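## Task

Slide or carry the blue bin, and no other bin, to the bench edge closest to the arms. Then set the hook down lying flat on the bench next to the blue bin, with its handle sticking out past that edge. Every other object must stay on the surface it currently rests on. It only counts if the arrangement stays put without a robot supporting it. Finish by releasing everything and moving the arms away.

## Robot and tools

Setup. Three identical i2rt Big YAM arms, named arm1, arm2 and arm3. Each has six revolute joints, a two-finger gripper and a wrist camera (arm1_cam_wrist, arm2_cam_wrist, arm3_cam_wrist). Two fixed room cameras, room_a and room_b, watch the scene. With joints 1 and 6 at zero and the hand level and pointing forward, the wrist camera rides on top of the hand looking toward the fingertips. The hand reaches roughly 1.0 m out from the joint 1 axis. Loose objects may occasionally get a brief nudge from outside.

Frame. Poses share one scene frame with its origin on the floor and +z up. The hand point is midway between the fingertips; the hand z axis runs along the fingers and the fingers close along hand y. No output reports the robot foot poses.

execute_actions. Argument actions is a list holding zero or one action. An action is an object keyed by robot name (arm1, arm2, arm3); each holds joints, an object of absolute joint targets by name, in radians for joints and metres for the gripper. These are destinations, not offsets. Ranges: joint1_rad -2.879 to 2.879 (rotation about the foot, positive counter-clockwise seen from above, 0 faces the way the foot faces); joint2_rad 0 to 3.141 (shoulder, 0 is upper arm pointing back and about level, increasing lifts it up then forward); joint3_rad 0 to 3.019 (elbow, 0 fully folded, increasing opens); joint4_rad -1.692 to 1.57 (hand pitch, positive tips fingers up); joint5_rad -1.57 to 1.57 (hand sideways swing, positive to the arm's right); joint6_rad -2.094 to 2.094 (hand roll, positive clockwise viewed from behind); gripper_m 0 to 0.093 (fingertip gap; grip force tops out near 50 to 62 N per pad). Done tolerances are ±0.045, ±0.14, ±0.09, ±0.055, ±0.03, ±0.035 rad and ±0.003 m in that order. Any subset of arms and joints may be named; all named motions start at once and may finish at different moments, and joints run at different speeds, so the hand may sweep a wide arc between postures. Omitted joints or arms may still be driving at earlier targets. Optional cameras lists which images to return (names above, or all; omitted or null means all, [] means none). An unknown key, camera or an out-of-range value rejects the whole call with no motion. Example: {"arm1": {"joints": {"gripper_m": 0.05}}, "arm2": {"joints": {"joint1_rad": 0.3}}}.

Results. Each call returns every robot's state (joint_positions etc.) and the requested images; the pictures line gives image order. joint_status says how each commanded motion ended: off_target (stopped short, may still push), contact_stop or time_out (target dropped, holds where it stopped), not_followed (a self/inter-arm collision check blocked the arm; the line joint command not followed, often with a cause: line, appears; the gripper part still runs, and blocked targets may be retried on later actions until they pass). A joint that times out may keep pushing toward its target or toward a point no more than 0.375, 0.375, 0.113, 0.225, 0.075, 0.3 rad (joints 1 to 6) from where it sits, and moves there if the path frees; to relieve it, command its reported position. on_its_own lists what the call did not command; held at there is the held target, not the actual position. A joint holding a load sinks over time. A target very near the current position may not produce motion. If a result reports a stop, the later motion, wait and finished_scene calls in the same reply are skipped.

wait: seconds 0 to 10; commands nothing and returns state and images like an empty action.

zoom_image: camera (one of the five names) and region [x0, y0, x1, y1] in pixels from the top-left, at most 504 by 504, on that camera's most recent full image.

finished_scene: scene, the integer number (1 to 2) of the scene being closed; irreversible, and the result says whether the goal was met and gives the next task. The goal must already hold steadily. Replying without any tool call ends everything.

Hazards. Arms do not stop on contact and can press hard; sustained pushing or holding a load heats motors. At 85 °C a MOTOR HOT warning appears; at 100 °C that arm's motors and gripper go limp until cooled (OVER-TEMPERATURE FAULT, keys reported as limit_stop_at_motor_heat; resend targets afterwards). Heat partly carries into the next scene. A hard squeeze between two arms ends the run, and hard hits may; the collision check can be late and ignores fingers, gripper housings and wrist cameras. Objects touching robots are not counted. Knocking anything off the work area or to the floor ends the scene. Avoid drops, slips, slams and heavy pushes. Arms act independently; one stalling does not pause the others. Between replies the robots keep the last command.

Each tool is called as name([rows], argument=value, ...), one row to a line, values as JSON.

## Session

execute_actions(actions=[])

Scene clock: 0.00 s.
arm1.joint_positions: joint1_rad=-0.560 joint2_rad=+0.585 joint3_rad=+1.356 joint4_rad=-1.545 joint5_rad=+0.041 joint6_rad=-0.377 gripper_m=+0.095
arm1.joint_status: not commanded
arm1.hand: x=-0.8336 y=+0.1522 z=+1.3002 quat_wxyz=(-0.377, +0.600, -0.696, -0.117) (m; scene frame)
arm2.joint_positions: joint1_rad=+0.656 joint2_rad=+0.584 joint3_rad=+1.420 joint4_rad=-1.459 joint5_rad=-0.138 joint6_rad=-0.173 gripper_m=+0.095
arm2.joint_status: not commanded
arm2.hand: x=-0.1256 y=+0.1504 z=+1.2655 quat_wxyz=(-0.192, +0.832, -0.318, -0.412) (m; scene frame)
arm3.joint_positions: joint1_rad=-0.064 joint2_rad=+0.392 joint3_rad=+1.709 joint4_rad=-1.612 joint5_rad=-0.102 joint6_rad=-0.023 gripper_m=+0.095
arm3.joint_status: not commanded
arm3.hand: x=+0.9092 y=+0.0428 z=+1.4235 quat_wxyz=(-0.435, +0.547, -0.588, -0.407) (m; scene frame)
pictures: arm1_cam_wrist, arm2_cam_wrist, arm3_cam_wrist, room_a, room_b
Images, in order (width x height): arm1_cam_wrist 616x616, arm2_cam_wrist 616x616, arm3_cam_wrist 616x616, room_a 896x504, room_b 896x504.

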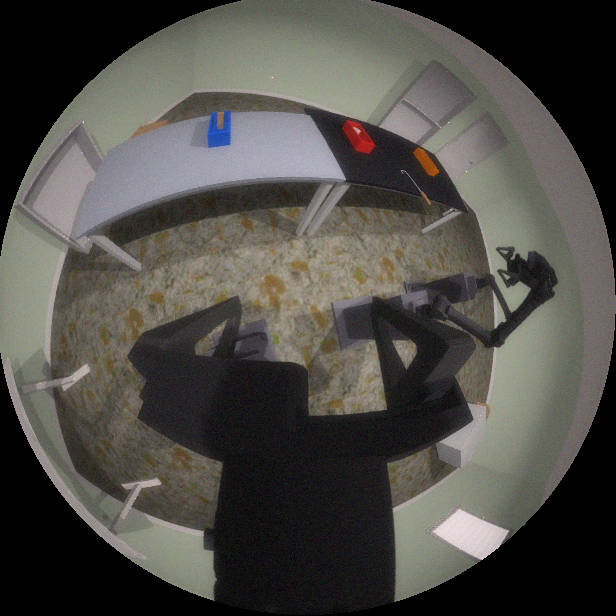

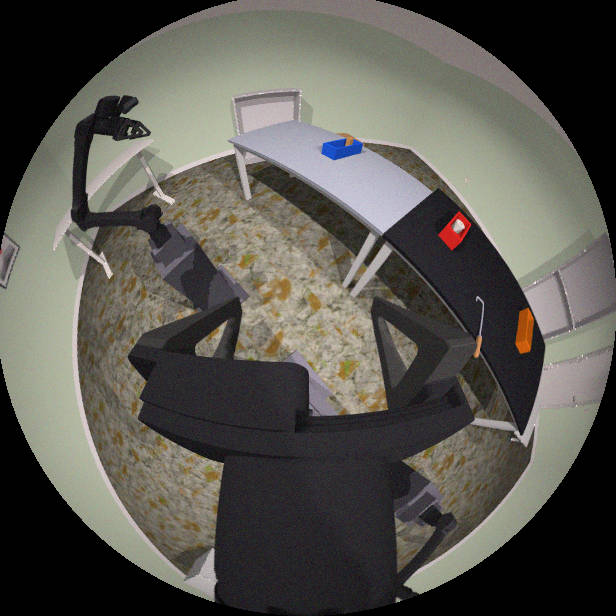

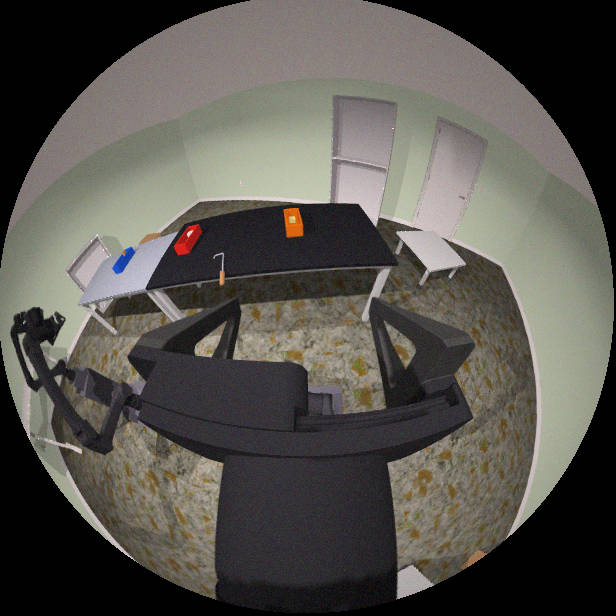

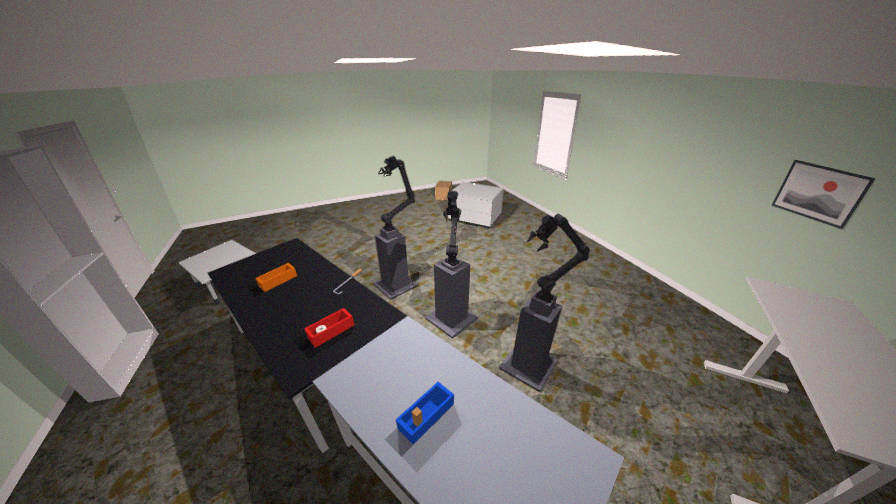

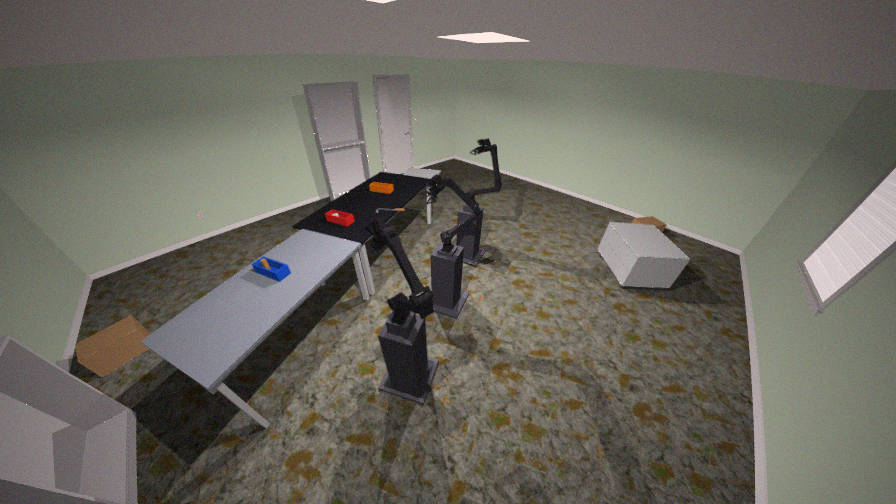

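execute_actions([
  {"arm1":{"joints":{"joint1_rad":0,"joint2_rad":1.5,"joint3_rad":1.5,"joint4_rad":-0.5,"joint5_rad":0,"joint6_rad":0}},"arm2":{"joints":{"joint1_rad":-0.5,"joint2_rad":1.5,"joint3_rad":1.2,"joint4_rad":0,"joint5_rad":0,"joint6_rad":0}},"arm3":{"joints":{"joint1_rad":-0.5,"joint2_rad":1.0,"joint3_rad":1.0,"joint4_rad":0,"joint5_rad":0,"joint6_rad":0}}},
])

zoom_image(camera="room_a", region=[280,220,560,460])

Scene clock: 5.77 s.
arm1.joint_positions: joint1_rad=+0.002 joint2_rad=+1.523 joint3_rad=+1.478 joint4_rad=-0.530 joint5_rad=+0.001 joint6_rad=-0.016 gripper_m=+0.095
arm1.joint_status: all done
arm1.hand: x=-0.9697 y=+0.6472 z=+1.1771 quat_wxyz=(-0.337, +0.641, -0.596, -0.347) (m; scene frame)
arm2.joint_positions: joint1_rad=-0.507 joint2_rad=+1.505 joint3_rad=+1.200 joint4_rad=-0.027 joint5_rad=+0.001 joint6_rad=-0.013 gripper_m=+0.095
arm2.joint_status: all done
arm2.hand: x=+0.3609 y=+0.5565 z=+1.0450 quat_wxyz=(-0.511, +0.400, -0.711, -0.271) (m; scene frame)
arm3.joint_positions: joint1_rad=-0.494 joint2_rad=+1.009 joint3_rad=+0.991 joint4_rad=-0.017 joint5_rad=-0.002 joint6_rad=-0.013 gripper_m=+0.095
arm3.joint_status: all done
arm3.hand: x=+1.2091 y=+0.4275 z=+1.2596 quat_wxyz=(-0.618, +0.340, -0.633, -0.318) (m; scene frame)
pictures: arm1_cam_wrist, arm2_cam_wrist, arm3_cam_wrist, room_a, room_b
Images, in order (width x height): arm1_cam_wrist 616x616, arm2_cam_wrist 616x616, arm3_cam_wrist 616x616, room_a 896x504, room_b 896x504.

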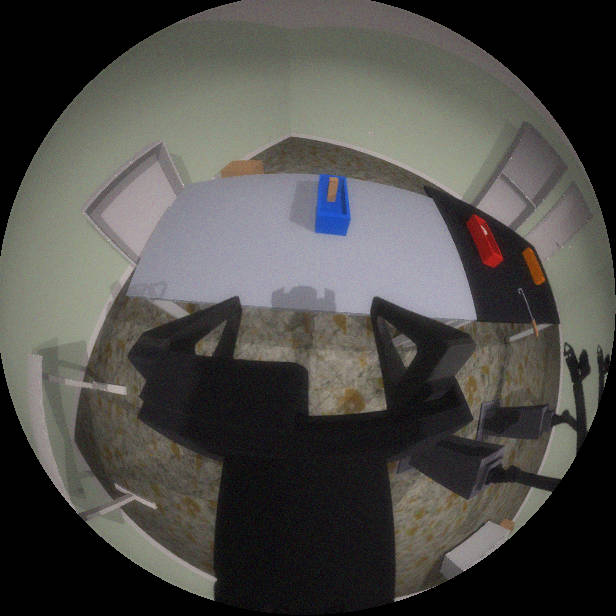

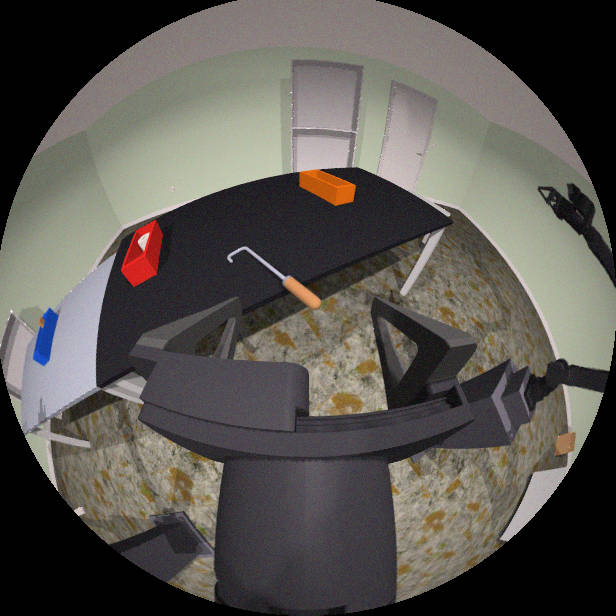

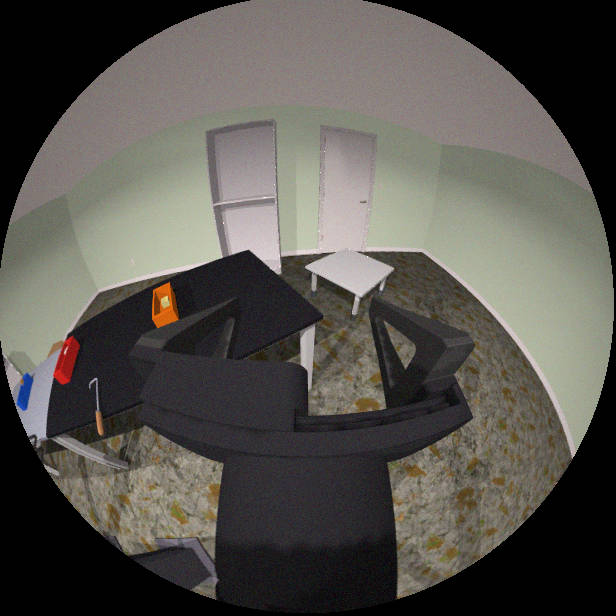

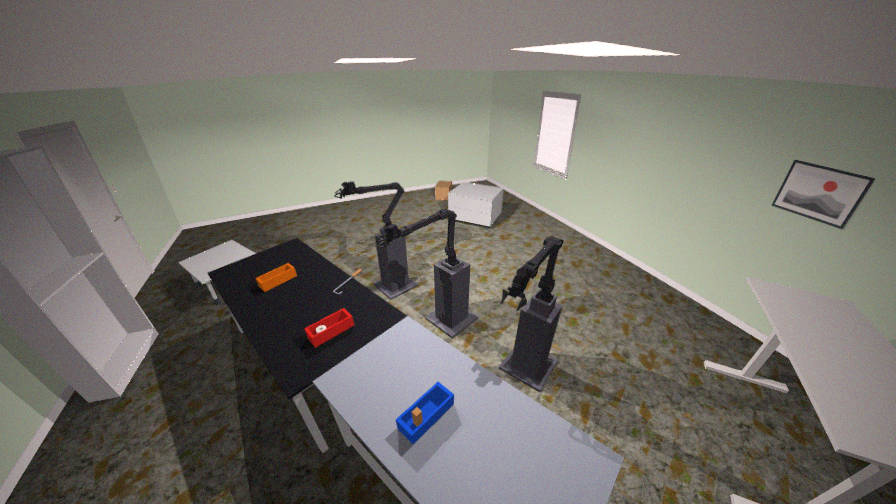

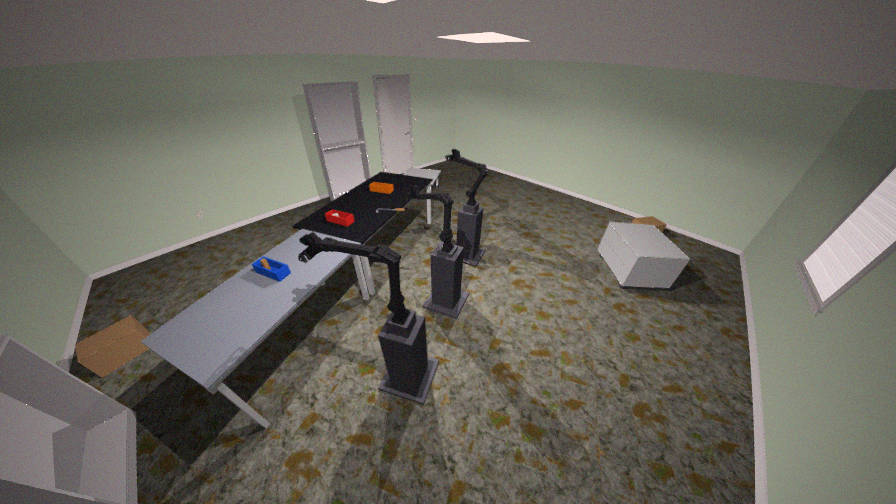

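Region (280, 220, 560, 460) of room_a's 896x504 image, scaled by 1.800, with more detail than that image has; it fills the top 432 rows of this view, and the rest is white.

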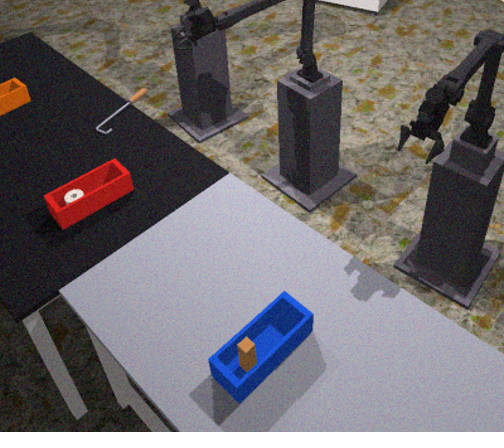

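execute_actions([
  {"arm1":{"joints":{"joint1_rad":-0.1,"joint2_rad":2.2,"joint3_rad":2.0,"joint4_rad":-0.1}},"arm2":{"joints":{"joint1_rad":-0.75,"joint2_rad":2.3,"joint3_rad":1.65,"joint4_rad":0.65,"joint5_rad":-0.8}},"arm3":{"joints":{"joint1_rad":-1.0}}},
])

Scene clock: 18.50 s.
arm1.joint_positions: joint1_rad=-0.109 joint2_rad=+2.241 joint3_rad=+1.929 joint4_rad=-0.126 joint5_rad=+0.000 joint6_rad=-0.015 gripper_m=+0.095
arm1.joint_status: all done
arm1.hand: x=-0.8829 y=+0.8868 z=+0.9837 quat_wxyz=(-0.398, +0.582, -0.605, -0.370) (m; scene frame)
arm2.joint_positions: joint1_rad=-0.753 joint2_rad=+2.328 joint3_rad=+1.603 joint4_rad=+0.625 joint5_rad=-0.798 joint6_rad=-0.012 gripper_m=+0.095
arm2.joint_status: all done
arm2.hand: x=+0.5105 y=+0.6429 z=+0.8136 quat_wxyz=(-0.469, +0.502, -0.536, -0.490) (m; scene frame)
arm3.joint_positions: joint1_rad=-0.996 joint2_rad=+1.009 joint3_rad=+0.991 joint4_rad=-0.017 joint5_rad=-0.001 joint6_rad=-0.012 gripper_m=+0.095
arm3.joint_status: all done
arm3.hand: x=+1.3739 y=+0.2375 z=+1.2607 quat_wxyz=(-0.679, +0.171, -0.697, -0.155) (m; scene frame)
pictures: arm1_cam_wrist, arm2_cam_wrist, arm3_cam_wrist, room_a, room_b
Images, in order (width x height): arm1_cam_wrist 616x616, arm2_cam_wrist 616x616, arm3_cam_wrist 616x616, room_a 896x504, room_b 896x504.

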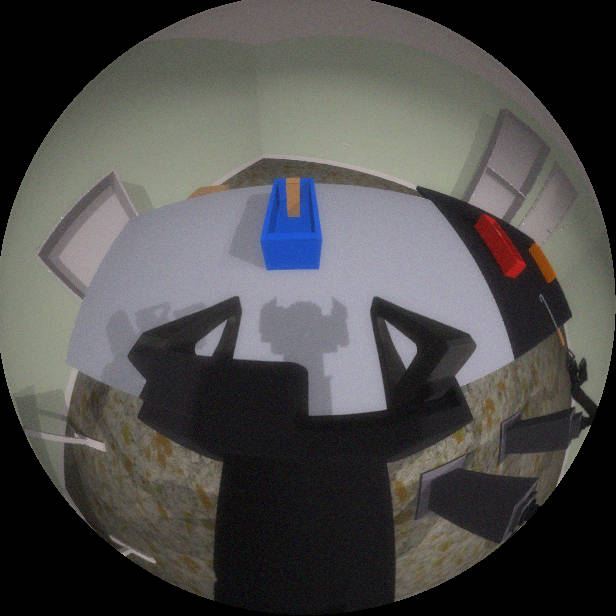

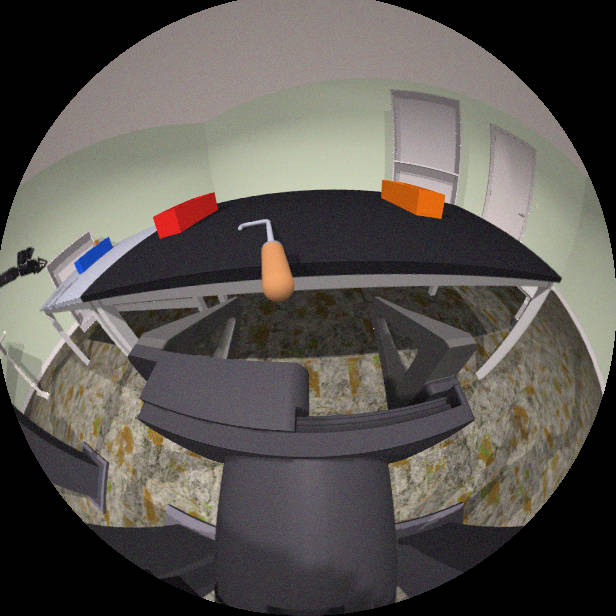

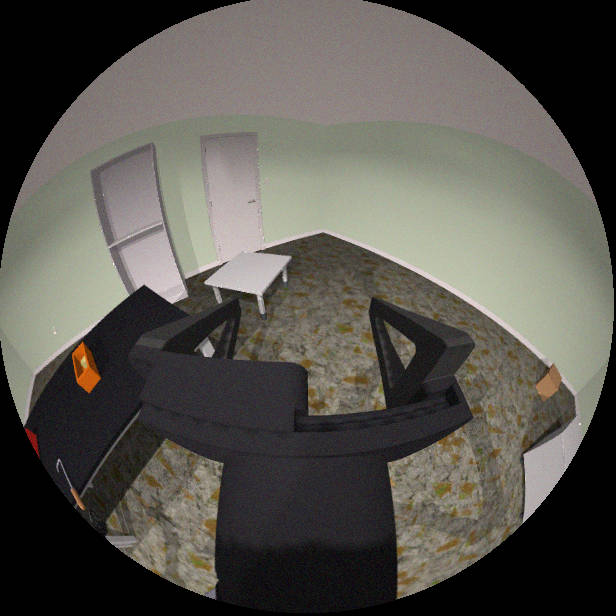

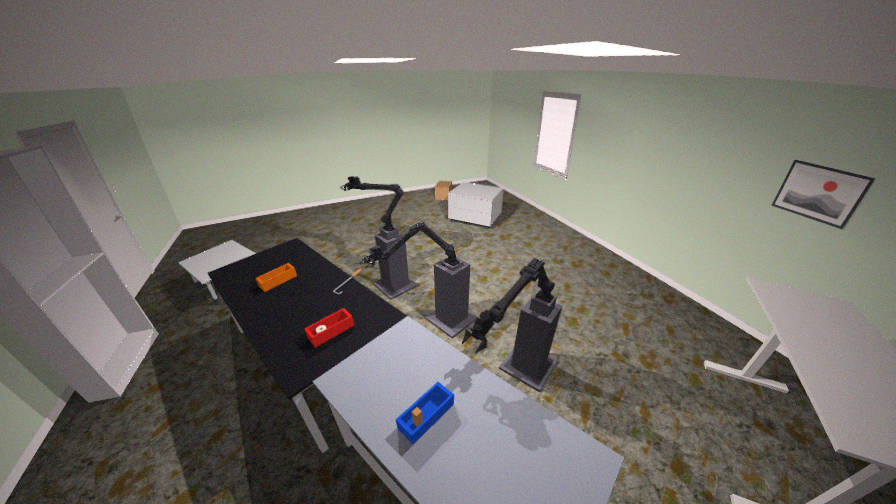

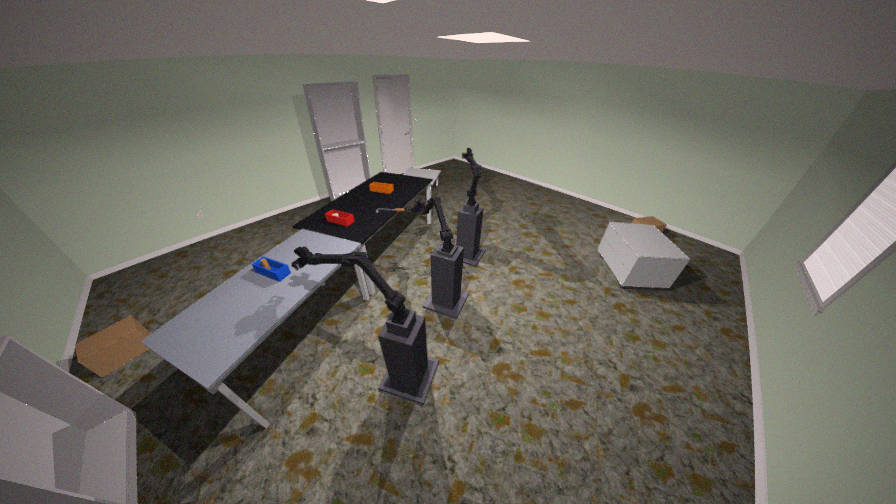

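execute_actions([
  {"arm1":{"joints":{"joint1_rad":0,"joint2_rad":1.5,"joint3_rad":1.2}},"arm2":{"joints":{"joint1_rad":-0.69,"joint2_rad":2.4,"joint3_rad":1.71,"joint4_rad":0.76,"joint5_rad":-0.76}}},
], cameras=["arm2_cam_wrist","room_a","arm3_cam_wrist"])

zoom_image(camera="room_a", region=[310,220,430,310])

Scene clock: 26.33 s.
arm1.joint_positions: joint1_rad=+0.006 joint2_rad=+1.495 joint3_rad=+1.198 joint4_rad=-0.119 joint5_rad=-0.001 joint6_rad=-0.014 gripper_m=+0.095
arm1.joint_status: all done
arm1.hand: x=-0.9716 y=+0.6395 z=+1.1175 quat_wxyz=(-0.382, +0.612, -0.567, -0.398) (m; scene frame)
arm2.joint_positions: joint1_rad=-0.684 joint2_rad=+2.386 joint3_rad=+1.661 joint4_rad=+0.734 joint5_rad=-0.761 joint6_rad=-0.012 gripper_m=+0.095
arm2.joint_status: all done
arm2.hand: x=+0.4803 y=+0.6865 z=+0.8156 quat_wxyz=(-0.500, +0.512, -0.490, -0.498) (m; scene frame)
arm3.joint_positions: joint1_rad=-0.996 joint2_rad=+1.009 joint3_rad=+0.991 joint4_rad=-0.017 joint5_rad=-0.001 joint6_rad=-0.012 gripper_m=+0.095
arm3.joint_status: not commanded
arm3.hand: x=+1.3739 y=+0.2375 z=+1.2607 quat_wxyz=(-0.679, +0.171, -0.697, -0.155) (m; scene frame)
pictures: arm2_cam_wrist, arm3_cam_wrist, room_a
Images, in order (width x height): arm2_cam_wrist 616x616, arm3_cam_wrist 616x616, room_a 896x504.

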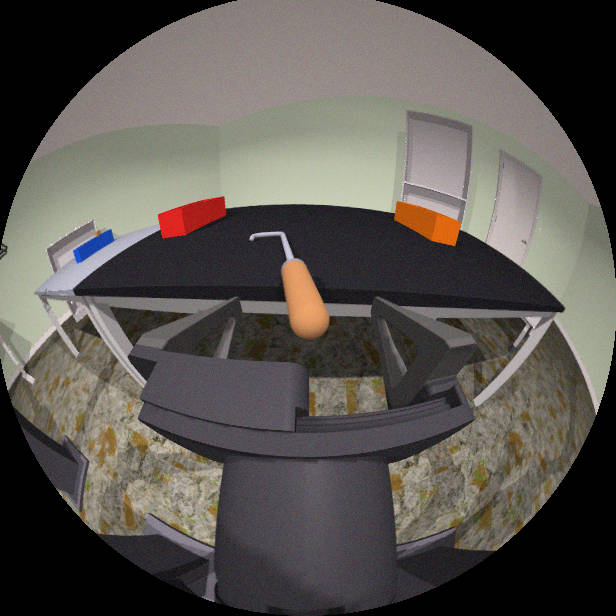

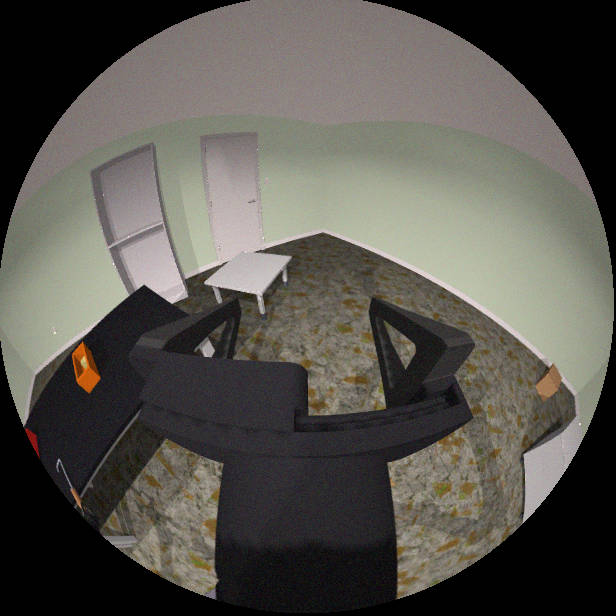

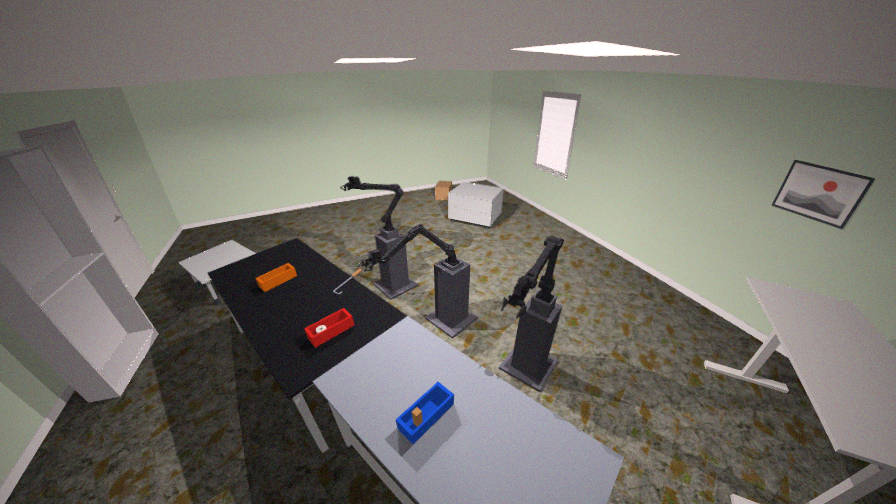

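Region (310, 220, 430, 310) of room_a's 896x504 image, scaled by 4.200, with more detail than that image has; it fills the top 378 rows of this view, and the rest is white.

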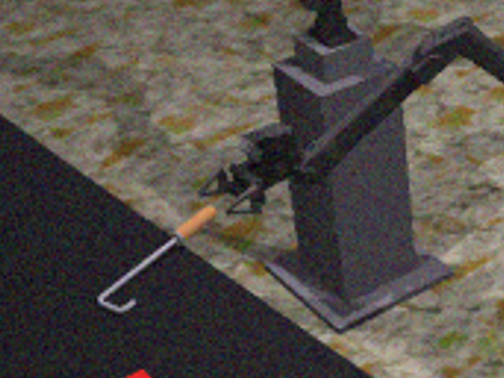

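execute_actions([
  {"arm2":{"joints":{"joint1_rad":-0.65,"joint2_rad":2.55,"joint3_rad":1.93,"joint4_rad":0.69,"joint5_rad":-0.82}}},
], cameras=["arm2_cam_wrist","room_b"])

zoom_image(camera="room_b", region=[360,180,460,240])

Scene clock: 30.70 s.
arm1.joint_positions: joint1_rad=+0.006 joint2_rad=+1.495 joint3_rad=+1.198 joint4_rad=-0.119 joint5_rad=-0.001 joint6_rad=-0.014 gripper_m=+0.095
arm1.joint_status: not commanded
arm1.hand: x=-0.9716 y=+0.6395 z=+1.1175 quat_wxyz=(-0.382, +0.612, -0.567, -0.398) (m; scene frame)
arm2.joint_positions: joint1_rad=-0.654 joint2_rad=+2.549 joint3_rad=+1.870 joint4_rad=+0.702 joint5_rad=-0.818 joint6_rad=-0.012 gripper_m=+0.095
arm2.joint_status: all done
arm2.hand: x=+0.4764 y=+0.7306 z=+0.7763 quat_wxyz=(-0.483, +0.532, -0.462, -0.519) (m; scene frame)
arm3.joint_positions: joint1_rad=-0.996 joint2_rad=+1.009 joint3_rad=+0.991 joint4_rad=-0.017 joint5_rad=-0.001 joint6_rad=-0.012 gripper_m=+0.095
arm3.joint_status: not commanded
arm3.hand: x=+1.3739 y=+0.2375 z=+1.2607 quat_wxyz=(-0.679, +0.171, -0.697, -0.155) (m; scene frame)
pictures: arm2_cam_wrist, room_b
Images, in order (width x height): arm2_cam_wrist 616x616, room_b 896x504.

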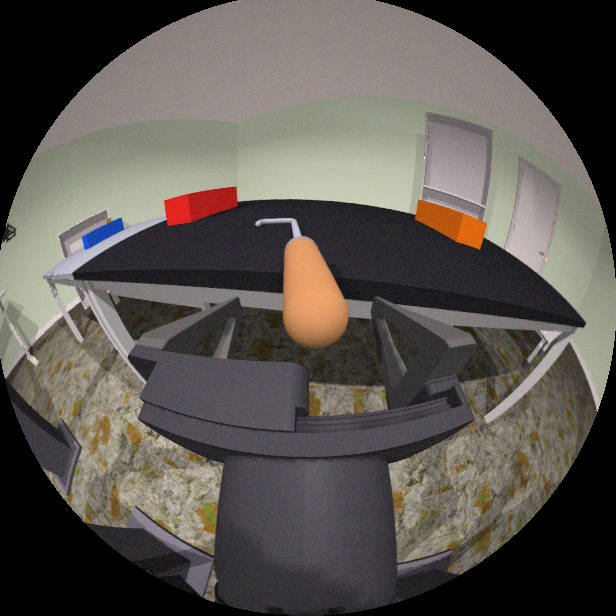

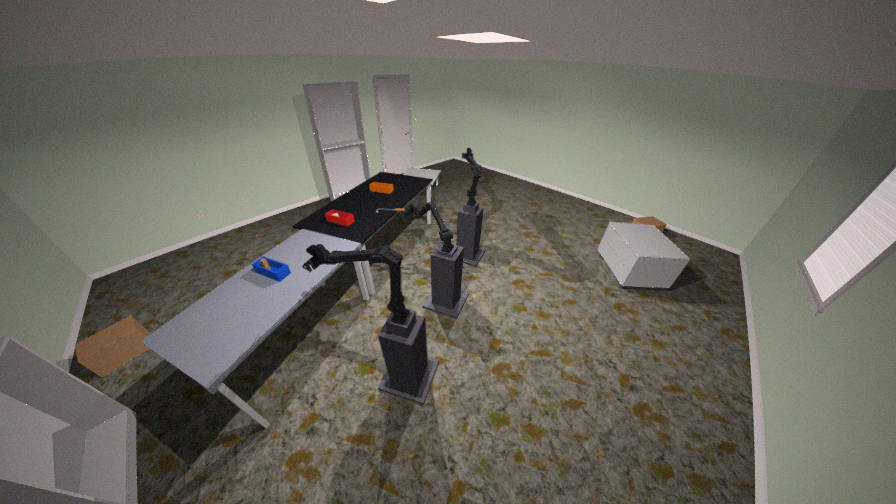

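Region (360, 180, 460, 240) of room_b's 896x504 image, scaled by 5.040, with more detail than that image has; it fills the top 302 rows of this view, and the rest is white.

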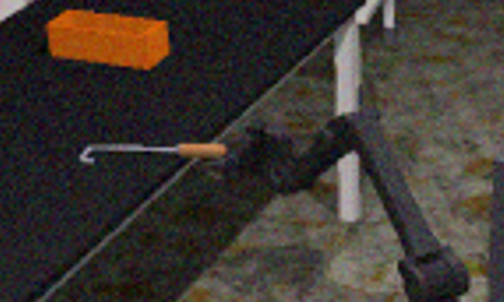

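execute_actions([
  {"arm2":{"joints":{"joint1_rad":-0.625,"joint2_rad":2.59,"joint3_rad":2.03,"joint4_rad":0.62,"joint5_rad":-0.83}}},
], cameras=["arm2_cam_wrist"])

execute_actions([
  {"arm2":{"joints":{"gripper_m":0}}},
], cameras=["arm2_cam_wrist"])

Scene clock: 33.53 s.
arm1.joint_positions: joint1_rad=+0.006 joint2_rad=+1.495 joint3_rad=+1.198 joint4_rad=-0.119 joint5_rad=-0.001 joint6_rad=-0.014 gripper_m=+0.095
arm1.joint_status: not commanded
arm1.hand: x=-0.9716 y=+0.6395 z=+1.1175 quat_wxyz=(-0.382, +0.612, -0.567, -0.398) (m; scene frame)
arm2.joint_positions: joint1_rad=-0.631 joint2_rad=+2.574 joint3_rad=+1.971 joint4_rad=+0.636 joint5_rad=-0.828 joint6_rad=-0.012 gripper_m=+0.095
arm2.joint_status: all done
arm2.hand: x=+0.4710 y=+0.7573 z=+0.7922 quat_wxyz=(-0.477, +0.540, -0.450, -0.527) (m; scene frame)
arm3.joint_positions: joint1_rad=-0.996 joint2_rad=+1.009 joint3_rad=+0.991 joint4_rad=-0.017 joint5_rad=-0.001 joint6_rad=-0.012 gripper_m=+0.095
arm3.joint_status: not commanded
arm3.hand: x=+1.3739 y=+0.2375 z=+1.2607 quat_wxyz=(-0.679, +0.171, -0.697, -0.155) (m; scene frame)
pictures: arm2_cam_wrist
Images, in order (width x height): arm2_cam_wrist 616x616.

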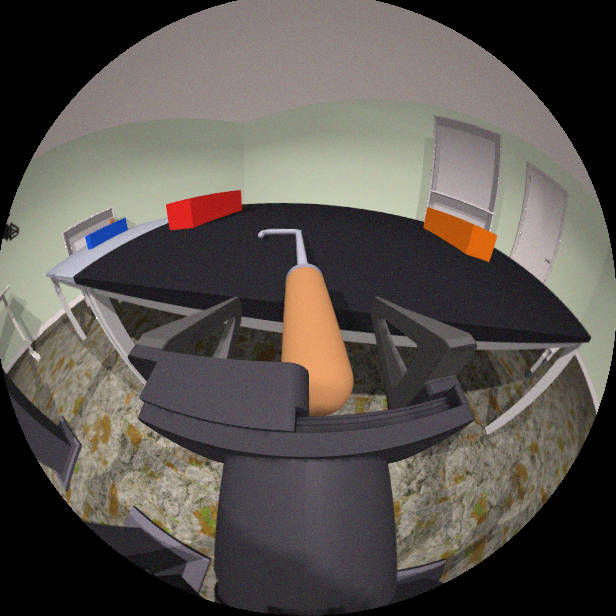

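Scene clock: 34.27 s.
arm1.joint_positions: joint1_rad=+0.006 joint2_rad=+1.495 joint3_rad=+1.198 joint4_rad=-0.119 joint5_rad=-0.001 joint6_rad=-0.014 gripper_m=+0.095
arm1.joint_status: not commanded
arm1.hand: x=-0.9716 y=+0.6395 z=+1.1175 quat_wxyz=(-0.382, +0.612, -0.567, -0.398) (m; scene frame)
arm2.joint_positions: joint1_rad=-0.631 joint2_rad=+2.574 joint3_rad=+1.971 joint4_rad=+0.634 joint5_rad=-0.831 joint6_rad=-0.011 gripper_m=+0.031
arm2.joint_status: gripper_m off_target (ended at +0.031, target +0.000)
arm2.hand: x=+0.4706 y=+0.7573 z=+0.7921 quat_wxyz=(-0.476, +0.540, -0.450, -0.528) (m; scene frame)
arm3.joint_positions: joint1_rad=-0.996 joint2_rad=+1.009 joint3_rad=+0.991 joint4_rad=-0.017 joint5_rad=-0.001 joint6_rad=-0.012 gripper_m=+0.095
arm3.joint_status: not commanded
arm3.hand: x=+1.3739 y=+0.2375 z=+1.2607 quat_wxyz=(-0.679, +0.171, -0.697, -0.155) (m; scene frame)
pictures: arm2_cam_wrist
Images, in order (width x height): arm2_cam_wrist 616x616.

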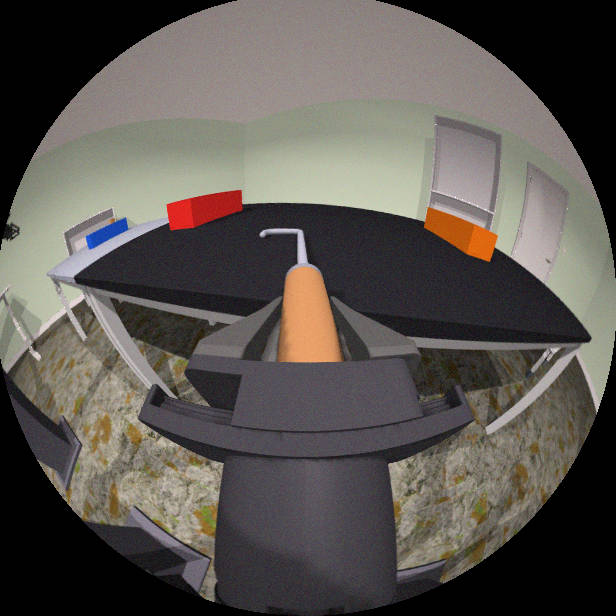

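execute_actions([
  {"arm2":{"joints":{"joint2_rad":2.25,"joint4_rad":0.4}}},
], cameras=[])

execute_actions([
  {"arm2":{"joints":{"joint1_rad":0.74,"joint5_rad":0.68}},"arm1":{"joints":{"joint1_rad":0.3}}},
], cameras=[])

execute_actions([
  {"arm2":{"joints":{"joint2_rad":2.5,"joint4_rad":0.6}}},
], cameras=["arm2_cam_wrist","room_a","room_b"])

Scene clock: 39.60 s.
arm1.joint_positions: joint1_rad=+0.006 joint2_rad=+1.495 joint3_rad=+1.198 joint4_rad=-0.119 joint5_rad=-0.001 joint6_rad=-0.014 gripper_m=+0.095
arm1.joint_status: not commanded
arm1.hand: x=-0.9716 y=+0.6395 z=+1.1175 quat_wxyz=(-0.382, +0.612, -0.567, -0.398) (m; scene frame)
arm2.joint_positions: joint1_rad=-0.631 joint2_rad=+2.274 joint3_rad=+1.974 joint4_rad=+0.395 joint5_rad=-0.831 joint6_rad=-0.011 gripper_m=+0.031
arm2.joint_status: all done
arm2.hand: x=+0.4632 y=+0.7519 z=+1.0061 quat_wxyz=(-0.498, +0.539, -0.427, -0.528) (m; scene frame)
arm3.joint_positions: joint1_rad=-0.996 joint2_rad=+1.009 joint3_rad=+0.991 joint4_rad=-0.017 joint5_rad=-0.001 joint6_rad=-0.012 gripper_m=+0.095
arm3.joint_status: not commanded
arm3.hand: x=+1.3739 y=+0.2375 z=+1.2607 quat_wxyz=(-0.679, +0.171, -0.697, -0.155) (m; scene frame)
pictures: none
No camera images: the call's "cameras" was empty. Leave "cameras" out to get every camera's image.

Scene clock: 42.10 s.
arm1.joint_positions: joint1_rad=+0.308 joint2_rad=+1.495 joint3_rad=+1.198 joint4_rad=-0.119 joint5_rad=-0.002 joint6_rad=-0.013 gripper_m=+0.095
arm1.joint_status: all done
arm1.hand: x=-1.1636 y=+0.5985 z=+1.1162 quat_wxyz=(-0.318, +0.692, -0.467, -0.449) (m; scene frame)
arm2.joint_positions: joint1_rad=+0.737 joint2_rad=+2.293 joint3_rad=+1.974 joint4_rad=+0.386 joint5_rad=+0.681 joint6_rad=-0.011 gripper_m=+0.031
arm2.joint_status: all done
arm2.hand: x=-0.4700 y=+0.7605 z=+0.9844 quat_wxyz=(-0.505, +0.482, -0.496, -0.516) (m; scene frame)
arm3.joint_positions: joint1_rad=-0.996 joint2_rad=+1.009 joint3_rad=+0.991 joint4_rad=-0.017 joint5_rad=-0.001 joint6_rad=-0.012 gripper_m=+0.095
arm3.joint_status: not commanded
arm3.hand: x=+1.3739 y=+0.2375 z=+1.2607 quat_wxyz=(-0.679, +0.171, -0.697, -0.155) (m; scene frame)
pictures: none
No camera images: the call's "cameras" was empty. Leave "cameras" out to get every camera's image.

Scene clock: 43.23 s.
arm1.joint_positions: joint1_rad=+0.308 joint2_rad=+1.495 joint3_rad=+1.198 joint4_rad=-0.119 joint5_rad=-0.002 joint6_rad=-0.013 gripper_m=+0.095
arm1.joint_status: not commanded
arm1.hand: x=-1.1636 y=+0.5985 z=+1.1162 quat_wxyz=(-0.318, +0.692, -0.467, -0.449) (m; scene frame)
arm2.joint_positions: joint1_rad=+0.739 joint2_rad=+2.552 joint3_rad=+1.975 joint4_rad=+0.578 joint5_rad=+0.680 joint6_rad=-0.009 gripper_m=+0.031
arm2.joint_status: all done
arm2.hand: x=-0.4760 y=+0.7650 z=+0.7968 quat_wxyz=(-0.501, +0.506, -0.499, -0.494) (m; scene frame)
arm3.joint_positions: joint1_rad=-0.996 joint2_rad=+1.009 joint3_rad=+0.991 joint4_rad=-0.017 joint5_rad=-0.001 joint6_rad=-0.012 gripper_m=+0.095
arm3.joint_status: not commanded
arm3.hand: x=+1.3739 y=+0.2375 z=+1.2607 quat_wxyz=(-0.679, +0.171, -0.697, -0.155) (m; scene frame)
pictures: arm2_cam_wrist, room_a, room_b
Images, in order (width x height): arm2_cam_wrist 616x616, room_a 896x504, room_b 896x504.

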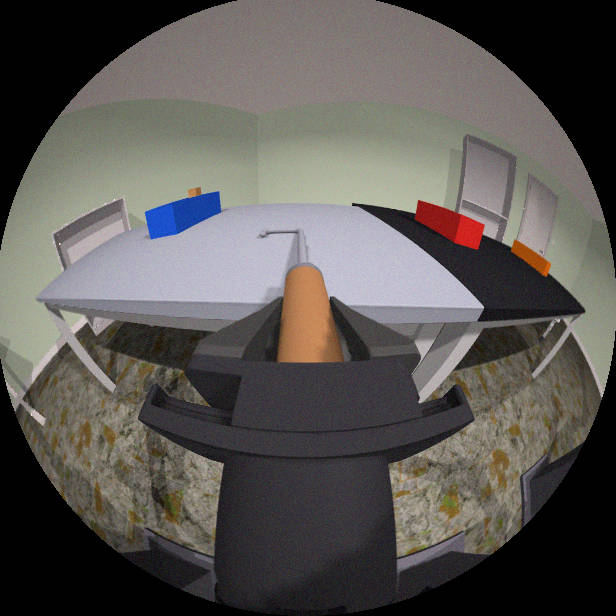

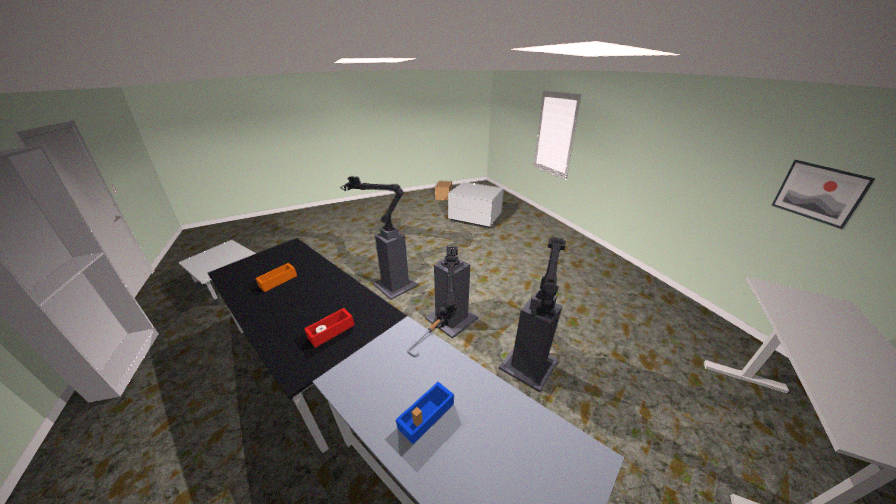

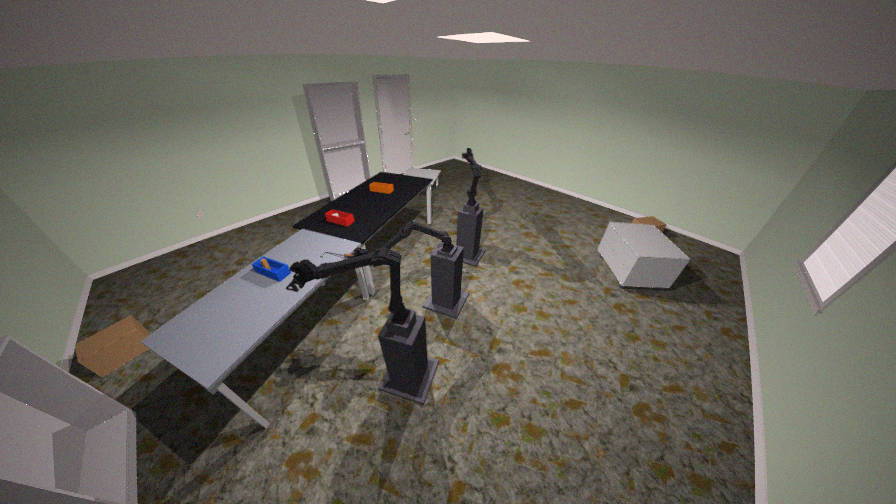

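execute_actions([
  {"arm2":{"joints":{"gripper_m":0.093}}},
], cameras=[])

execute_actions([
  {"arm2":{"joints":{"joint2_rad":2.2}},"arm1":{"joints":{"joint1_rad":0,"joint2_rad":2.3,"joint3_rad":2.05,"joint4_rad":0.6,"joint5_rad":-0.65}}},
], cameras=[])

execute_actions([
  {"arm2":{"joints":{"joint1_rad":-0.3,"joint2_rad":1.2,"joint3_rad":1.2}},"arm1":{"joints":{"joint1_rad":-0.3}}},
], cameras=[])

execute_actions([
  {"arm1":{"joints":{"joint1_rad":-0.70,"joint2_rad":2.5}}},
], cameras=["arm1_cam_wrist","room_a"])

Scene clock: 50.07 s.
arm1.joint_positions: joint1_rad=+0.308 joint2_rad=+1.495 joint3_rad=+1.198 joint4_rad=-0.119 joint5_rad=-0.002 joint6_rad=-0.013 gripper_m=+0.095
arm1.joint_status: not commanded
arm1.hand: x=-1.1636 y=+0.5985 z=+1.1162 quat_wxyz=(-0.318, +0.692, -0.467, -0.449) (m; scene frame)
arm2.joint_positions: joint1_rad=+0.739 joint2_rad=+2.541 joint3_rad=+1.975 joint4_rad=+0.578 joint5_rad=+0.680 joint6_rad=-0.009 gripper_m=+0.093
arm2.joint_status: all done
arm2.hand: x=-0.4765 y=+0.7656 z=+0.8069 quat_wxyz=(-0.501, +0.502, -0.498, -0.498) (m; scene frame)
arm3.joint_positions: joint1_rad=-0.996 joint2_rad=+1.009 joint3_rad=+0.991 joint4_rad=-0.017 joint5_rad=-0.001 joint6_rad=-0.012 gripper_m=+0.095
arm3.joint_status: not commanded
arm3.hand: x=+1.3739 y=+0.2375 z=+1.2607 quat_wxyz=(-0.679, +0.171, -0.697, -0.155) (m; scene frame)
pictures: none
No camera images: the call's "cameras" was empty. Leave "cameras" out to get every camera's image.

Scene clock: 51.73 s.
arm1.joint_positions: joint1_rad=-0.003 joint2_rad=+2.306 joint3_rad=+1.979 joint4_rad=+0.574 joint5_rad=-0.648 joint6_rad=-0.013 gripper_m=+0.095
arm1.joint_status: all done
arm1.hand: x=-1.0816 y=+0.8760 z=+1.1130 quat_wxyz=(-0.382, +0.595, -0.210, -0.675) (m; scene frame)
arm2.joint_positions: joint1_rad=+0.739 joint2_rad=+2.196 joint3_rad=+2.012 joint4_rad=+0.592 joint5_rad=+0.680 joint6_rad=-0.009 gripper_m=+0.093
arm2.joint_status: all done
arm2.hand: x=-0.4544 y=+0.7392 z=+1.1309 quat_wxyz=(-0.507, +0.354, -0.475, -0.627) (m; scene frame)
arm3.joint_positions: joint1_rad=-0.996 joint2_rad=+1.009 joint3_rad=+0.991 joint4_rad=-0.017 joint5_rad=-0.001 joint6_rad=-0.012 gripper_m=+0.095
arm3.joint_status: not commanded
arm3.hand: x=+1.3739 y=+0.2375 z=+1.2607 quat_wxyz=(-0.679, +0.171, -0.697, -0.155) (m; scene frame)
pictures: none
No camera images: the call's "cameras" was empty. Leave "cameras" out to get every camera's image.

Scene clock: 53.50 s.
arm1.joint_positions: joint1_rad=-0.292 joint2_rad=+2.306 joint3_rad=+1.979 joint4_rad=+0.574 joint5_rad=-0.649 joint6_rad=-0.013 gripper_m=+0.095
arm1.joint_status: all done
arm1.hand: x=-0.8235 y=+0.8816 z=+1.1140 quat_wxyz=(-0.475, +0.558, -0.294, -0.614) (m; scene frame)
arm2.joint_positions: joint1_rad=-0.294 joint2_rad=+1.194 joint3_rad=+1.206 joint4_rad=+0.592 joint5_rad=+0.683 joint6_rad=-0.009 gripper_m=+0.093
arm2.joint_status: all done
arm2.hand: x=+0.2783 y=+0.4318 z=+1.3578 quat_wxyz=(-0.776, +0.015, -0.528, -0.344) (m; scene frame)
arm3.joint_positions: joint1_rad=-0.996 joint2_rad=+1.009 joint3_rad=+0.991 joint4_rad=-0.017 joint5_rad=-0.001 joint6_rad=-0.012 gripper_m=+0.095
arm3.joint_status: not commanded
arm3.hand: x=+1.3739 y=+0.2375 z=+1.2607 quat_wxyz=(-0.679, +0.171, -0.697, -0.155) (m; scene frame)
pictures: none
No camera images: the call's "cameras" was empty. Leave "cameras" out to get every camera's image.

Scene clock: 55.47 s.
arm1.joint_positions: joint1_rad=-0.695 joint2_rad=+2.534 joint3_rad=+2.009 joint4_rad=+0.582 joint5_rad=-0.650 joint6_rad=-0.012 gripper_m=+0.095
arm1.joint_status: all done
arm1.hand: x=-0.4698 y=+0.7858 z=+0.9309 quat_wxyz=(-0.525, +0.499, -0.470, -0.504) (m; scene frame)
arm2.joint_positions: joint1_rad=-0.294 joint2_rad=+1.194 joint3_rad=+1.206 joint4_rad=+0.592 joint5_rad=+0.683 joint6_rad=-0.009 gripper_m=+0.093
arm2.joint_status: not commanded
arm2.hand: x=+0.2783 y=+0.4318 z=+1.3578 quat_wxyz=(-0.776, +0.015, -0.528, -0.344) (m; scene frame)
arm3.joint_positions: joint1_rad=-0.996 joint2_rad=+1.009 joint3_rad=+0.991 joint4_rad=-0.017 joint5_rad=-0.001 joint6_rad=-0.012 gripper_m=+0.095
arm3.joint_status: not commanded
arm3.hand: x=+1.3739 y=+0.2375 z=+1.2607 quat_wxyz=(-0.679, +0.171, -0.697, -0.155) (m; scene frame)
pictures: arm1_cam_wrist, room_a
Images, in order (width x height): arm1_cam_wrist 616x616, room_a 896x504.

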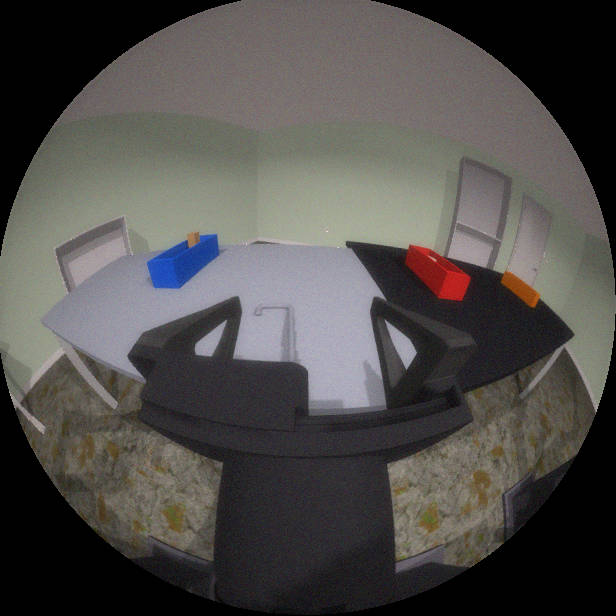

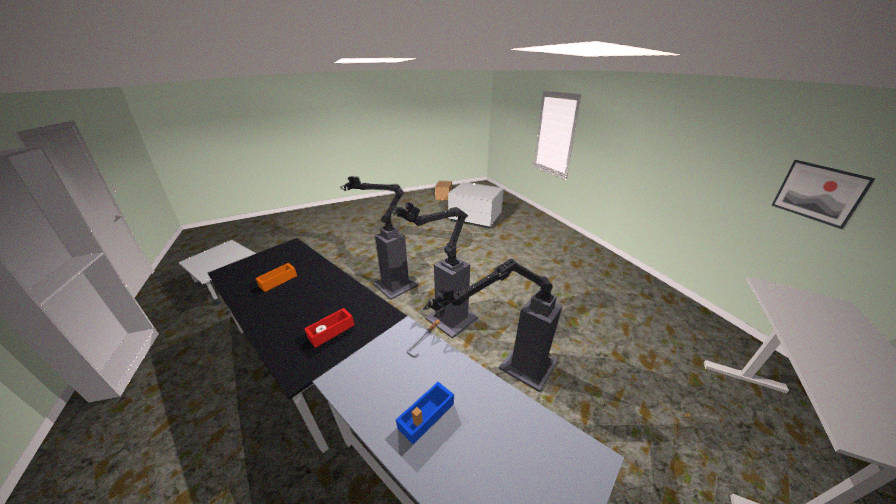

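execute_actions([
  {"arm1":{"joints":{"joint1_rad":-0.71,"joint2_rad":2.6,"joint3_rad":1.88,"joint4_rad":0.79,"joint5_rad":-0.67}}},
], cameras=["arm1_cam_wrist"])

Scene clock: 58.83 s.
arm1.joint_positions: joint1_rad=-0.699 joint2_rad=+2.607 joint3_rad=+1.876 joint4_rad=+0.762 joint5_rad=-0.668 joint6_rad=-0.012 gripper_m=+0.095
arm1.joint_status: all done
arm1.hand: x=-0.4904 y=+0.7570 z=+0.8352 quat_wxyz=(-0.513, +0.504, -0.476, -0.507) (m; scene frame)
arm2.joint_positions: joint1_rad=-0.294 joint2_rad=+1.194 joint3_rad=+1.206 joint4_rad=+0.592 joint5_rad=+0.683 joint6_rad=-0.009 gripper_m=+0.093
arm2.joint_status: not commanded
arm2.hand: x=+0.2783 y=+0.4318 z=+1.3578 quat_wxyz=(-0.776, +0.015, -0.528, -0.344) (m; scene frame)
arm3.joint_positions: joint1_rad=-0.996 joint2_rad=+1.009 joint3_rad=+0.991 joint4_rad=-0.017 joint5_rad=-0.001 joint6_rad=-0.012 gripper_m=+0.095
arm3.joint_status: not commanded
arm3.hand: x=+1.3739 y=+0.2375 z=+1.2607 quat_wxyz=(-0.679, +0.171, -0.697, -0.155) (m; scene frame)
pictures: arm1_cam_wrist
Images, in order (width x height): arm1_cam_wrist 616x616.

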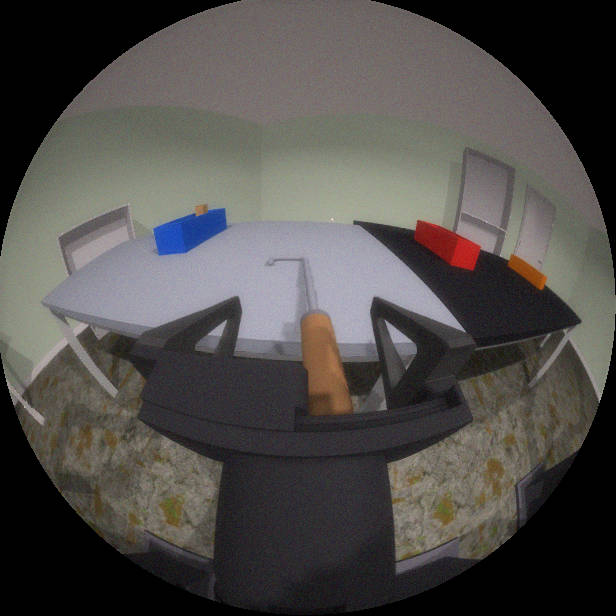

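execute_actions([
  {"arm1":{"joints":{"joint1_rad":-0.735,"joint2_rad":2.69,"joint3_rad":1.98,"joint4_rad":0.81,"joint5_rad":-0.7}}},
], cameras=["arm1_cam_wrist"])

Scene clock: 61.27 s.
arm1.joint_positions: joint1_rad=-0.733 joint2_rad=+2.681 joint3_rad=+1.920 joint4_rad=+0.784 joint5_rad=-0.698 joint6_rad=-0.012 gripper_m=+0.095
arm1.joint_status: all done
arm1.hand: x=-0.4691 y=+0.7434 z=+0.7985 quat_wxyz=(-0.511, +0.504, -0.479, -0.505) (m; scene frame)
arm2.joint_positions: joint1_rad=-0.294 joint2_rad=+1.194 joint3_rad=+1.206 joint4_rad=+0.592 joint5_rad=+0.683 joint6_rad=-0.009 gripper_m=+0.093
arm2.joint_status: not commanded
arm2.hand: x=+0.2783 y=+0.4318 z=+1.3578 quat_wxyz=(-0.776, +0.015, -0.528, -0.344) (m; scene frame)
arm3.joint_positions: joint1_rad=-0.996 joint2_rad=+1.009 joint3_rad=+0.991 joint4_rad=-0.017 joint5_rad=-0.001 joint6_rad=-0.012 gripper_m=+0.095
arm3.joint_status: not commanded
arm3.hand: x=+1.3739 y=+0.2375 z=+1.2607 quat_wxyz=(-0.679, +0.171, -0.697, -0.155) (m; scene frame)
pictures: arm1_cam_wrist
Images, in order (width x height): arm1_cam_wrist 616x616.

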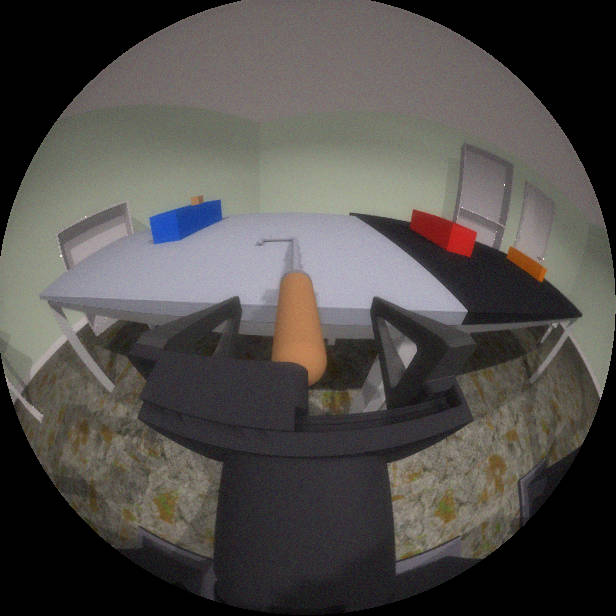

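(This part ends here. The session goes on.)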